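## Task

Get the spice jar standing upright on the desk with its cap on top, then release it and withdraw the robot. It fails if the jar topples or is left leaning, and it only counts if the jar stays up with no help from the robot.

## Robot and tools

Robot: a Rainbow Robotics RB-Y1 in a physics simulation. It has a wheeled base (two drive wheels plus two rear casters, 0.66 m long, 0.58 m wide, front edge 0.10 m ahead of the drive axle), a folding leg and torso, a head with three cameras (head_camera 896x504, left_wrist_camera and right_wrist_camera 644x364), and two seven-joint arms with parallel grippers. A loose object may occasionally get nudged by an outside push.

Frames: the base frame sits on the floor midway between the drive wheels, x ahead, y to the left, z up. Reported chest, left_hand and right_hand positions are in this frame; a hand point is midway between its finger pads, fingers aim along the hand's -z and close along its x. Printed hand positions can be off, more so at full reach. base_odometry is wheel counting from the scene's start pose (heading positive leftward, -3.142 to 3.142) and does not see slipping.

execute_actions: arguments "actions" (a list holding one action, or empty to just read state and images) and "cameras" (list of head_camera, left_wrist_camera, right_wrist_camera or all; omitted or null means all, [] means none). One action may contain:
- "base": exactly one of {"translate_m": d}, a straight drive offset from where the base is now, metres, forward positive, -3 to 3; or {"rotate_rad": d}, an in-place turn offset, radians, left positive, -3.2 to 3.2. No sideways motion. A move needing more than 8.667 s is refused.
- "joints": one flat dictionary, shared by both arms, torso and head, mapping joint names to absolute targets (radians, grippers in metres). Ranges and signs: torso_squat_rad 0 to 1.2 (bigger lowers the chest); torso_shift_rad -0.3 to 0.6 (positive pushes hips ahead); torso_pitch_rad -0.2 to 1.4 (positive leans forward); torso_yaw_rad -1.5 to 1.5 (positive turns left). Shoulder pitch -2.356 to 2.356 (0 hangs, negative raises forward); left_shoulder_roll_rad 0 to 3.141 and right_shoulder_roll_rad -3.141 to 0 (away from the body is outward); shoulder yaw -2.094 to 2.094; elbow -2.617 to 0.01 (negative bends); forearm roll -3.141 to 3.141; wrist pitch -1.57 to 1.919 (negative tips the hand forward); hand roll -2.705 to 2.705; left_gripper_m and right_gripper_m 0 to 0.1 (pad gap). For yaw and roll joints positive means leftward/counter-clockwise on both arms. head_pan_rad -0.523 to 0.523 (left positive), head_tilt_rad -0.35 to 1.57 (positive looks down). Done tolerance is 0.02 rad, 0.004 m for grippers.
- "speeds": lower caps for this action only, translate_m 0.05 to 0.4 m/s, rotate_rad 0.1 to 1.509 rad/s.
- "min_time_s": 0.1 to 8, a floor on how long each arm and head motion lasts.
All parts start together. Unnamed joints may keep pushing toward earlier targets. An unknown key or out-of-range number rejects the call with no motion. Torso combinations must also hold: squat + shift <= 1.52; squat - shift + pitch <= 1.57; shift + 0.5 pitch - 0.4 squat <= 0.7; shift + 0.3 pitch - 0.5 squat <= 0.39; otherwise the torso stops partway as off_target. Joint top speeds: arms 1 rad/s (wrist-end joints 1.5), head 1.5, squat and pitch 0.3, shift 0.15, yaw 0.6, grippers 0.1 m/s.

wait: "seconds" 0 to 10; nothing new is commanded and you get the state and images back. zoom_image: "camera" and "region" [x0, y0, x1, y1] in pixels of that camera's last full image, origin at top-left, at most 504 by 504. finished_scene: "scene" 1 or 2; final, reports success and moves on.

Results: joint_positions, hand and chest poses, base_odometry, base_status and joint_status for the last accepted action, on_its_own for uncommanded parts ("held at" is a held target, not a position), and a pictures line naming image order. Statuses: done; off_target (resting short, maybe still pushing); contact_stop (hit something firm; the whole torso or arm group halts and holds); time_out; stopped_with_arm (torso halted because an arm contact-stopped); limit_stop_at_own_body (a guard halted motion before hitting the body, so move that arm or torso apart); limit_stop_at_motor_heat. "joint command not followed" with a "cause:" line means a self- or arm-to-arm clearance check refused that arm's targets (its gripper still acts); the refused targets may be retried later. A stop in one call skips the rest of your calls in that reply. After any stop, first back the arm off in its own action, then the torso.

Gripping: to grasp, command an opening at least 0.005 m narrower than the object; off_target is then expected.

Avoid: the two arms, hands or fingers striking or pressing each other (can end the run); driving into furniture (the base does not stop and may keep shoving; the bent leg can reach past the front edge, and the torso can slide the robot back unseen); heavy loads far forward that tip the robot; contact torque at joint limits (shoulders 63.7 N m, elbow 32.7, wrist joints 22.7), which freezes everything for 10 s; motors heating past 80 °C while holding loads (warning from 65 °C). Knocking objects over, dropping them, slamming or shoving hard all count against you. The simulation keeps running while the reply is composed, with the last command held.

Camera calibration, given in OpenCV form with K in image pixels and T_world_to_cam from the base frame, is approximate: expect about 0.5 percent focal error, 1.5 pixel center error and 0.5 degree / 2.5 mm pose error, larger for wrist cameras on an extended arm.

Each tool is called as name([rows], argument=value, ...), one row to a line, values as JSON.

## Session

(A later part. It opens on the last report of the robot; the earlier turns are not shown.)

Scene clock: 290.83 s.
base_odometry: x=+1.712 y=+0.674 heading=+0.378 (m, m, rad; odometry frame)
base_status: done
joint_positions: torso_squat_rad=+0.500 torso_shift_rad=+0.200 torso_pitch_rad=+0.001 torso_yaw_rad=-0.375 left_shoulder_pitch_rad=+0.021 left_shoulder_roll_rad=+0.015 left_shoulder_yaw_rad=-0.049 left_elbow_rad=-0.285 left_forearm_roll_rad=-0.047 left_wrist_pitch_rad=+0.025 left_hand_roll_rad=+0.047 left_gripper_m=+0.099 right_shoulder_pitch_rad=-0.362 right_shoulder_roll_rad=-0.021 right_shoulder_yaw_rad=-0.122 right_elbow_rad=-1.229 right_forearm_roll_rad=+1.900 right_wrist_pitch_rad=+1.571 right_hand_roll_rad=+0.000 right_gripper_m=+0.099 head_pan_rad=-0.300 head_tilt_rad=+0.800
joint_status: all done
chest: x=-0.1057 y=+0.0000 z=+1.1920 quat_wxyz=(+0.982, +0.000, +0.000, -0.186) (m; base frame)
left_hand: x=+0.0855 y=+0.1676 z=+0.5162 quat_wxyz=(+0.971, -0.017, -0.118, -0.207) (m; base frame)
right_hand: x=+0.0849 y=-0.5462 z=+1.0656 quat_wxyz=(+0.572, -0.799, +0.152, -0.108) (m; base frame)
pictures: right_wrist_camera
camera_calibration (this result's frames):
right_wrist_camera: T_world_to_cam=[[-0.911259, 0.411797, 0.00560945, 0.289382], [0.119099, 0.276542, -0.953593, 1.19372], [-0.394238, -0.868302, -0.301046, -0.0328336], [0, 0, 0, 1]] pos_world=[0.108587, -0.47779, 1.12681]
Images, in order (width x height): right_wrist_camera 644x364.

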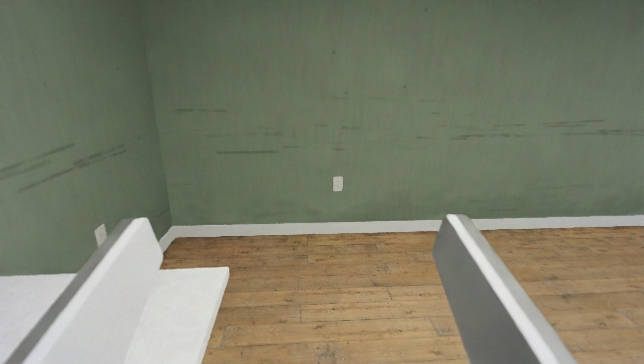

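execute_actions([
  {"joints": {"right_shoulder_pitch_rad": 0.0, "right_elbow_rad": -0.9}},
], cameras=["head_camera"])

Scene clock: 293.37 s.
base_odometry: x=+1.712 y=+0.674 heading=+0.378 (m, m, rad; odometry frame)
base_status: not commanded
joint_positions: torso_squat_rad=+0.500 torso_shift_rad=+0.200 torso_pitch_rad=+0.001 torso_yaw_rad=-0.375 left_shoulder_pitch_rad=+0.021 left_shoulder_roll_rad=+0.015 left_shoulder_yaw_rad=-0.049 left_elbow_rad=-0.285 left_forearm_roll_rad=-0.047 left_wrist_pitch_rad=+0.025 left_hand_roll_rad=+0.047 left_gripper_m=+0.099 right_shoulder_pitch_rad=+0.000 right_shoulder_roll_rad=-0.021 right_shoulder_yaw_rad=-0.122 right_elbow_rad=-0.900 right_forearm_roll_rad=+1.900 right_wrist_pitch_rad=+1.571 right_hand_roll_rad=+0.000 right_gripper_m=+0.099 head_pan_rad=-0.300 head_tilt_rad=+0.800
joint_status: all done
chest: x=-0.1057 y=+0.0000 z=+1.1920 quat_wxyz=(+0.982, +0.000, +0.000, -0.186) (m; base frame)
left_hand: x=+0.0856 y=+0.1676 z=+0.5162 quat_wxyz=(+0.971, -0.017, -0.118, -0.207) (m; base frame)
right_hand: x=-0.0666 y=-0.5274 z=+0.8760 quat_wxyz=(+0.590, -0.702, +0.378, +0.124) (m; base frame)
pictures: head_camera
camera_calibration (this result's frames):
head_camera: T_world_to_cam=[[-0.612973, -0.789201, -0.0377631, -0.000273285], [-0.533995, 0.449034, -0.716392, 1.0178], [0.582334, -0.418964, -0.696675, 0.960036], [0, 0, 0, 1]] pos_world=[-0.0157268, -0.0550239, 1.39797]
Images, in order (width x height): head_camera 896x504.

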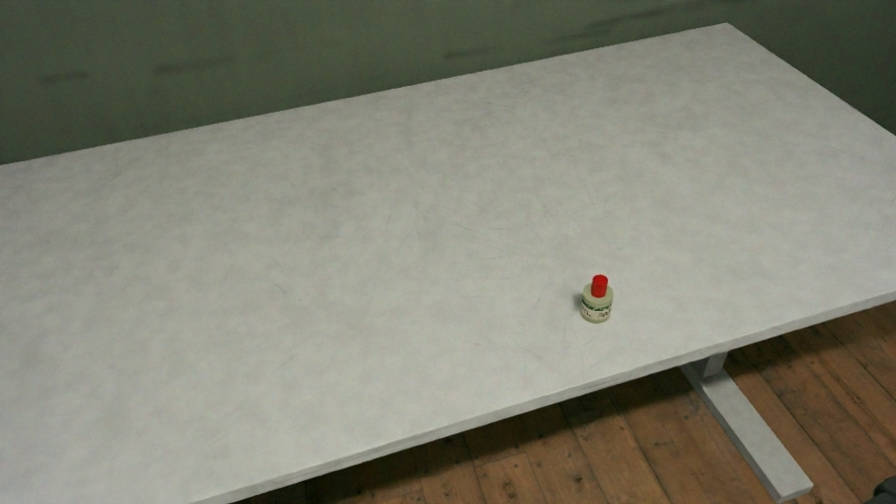

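finished_scene(scene=1)

The scene is finished: the task was done.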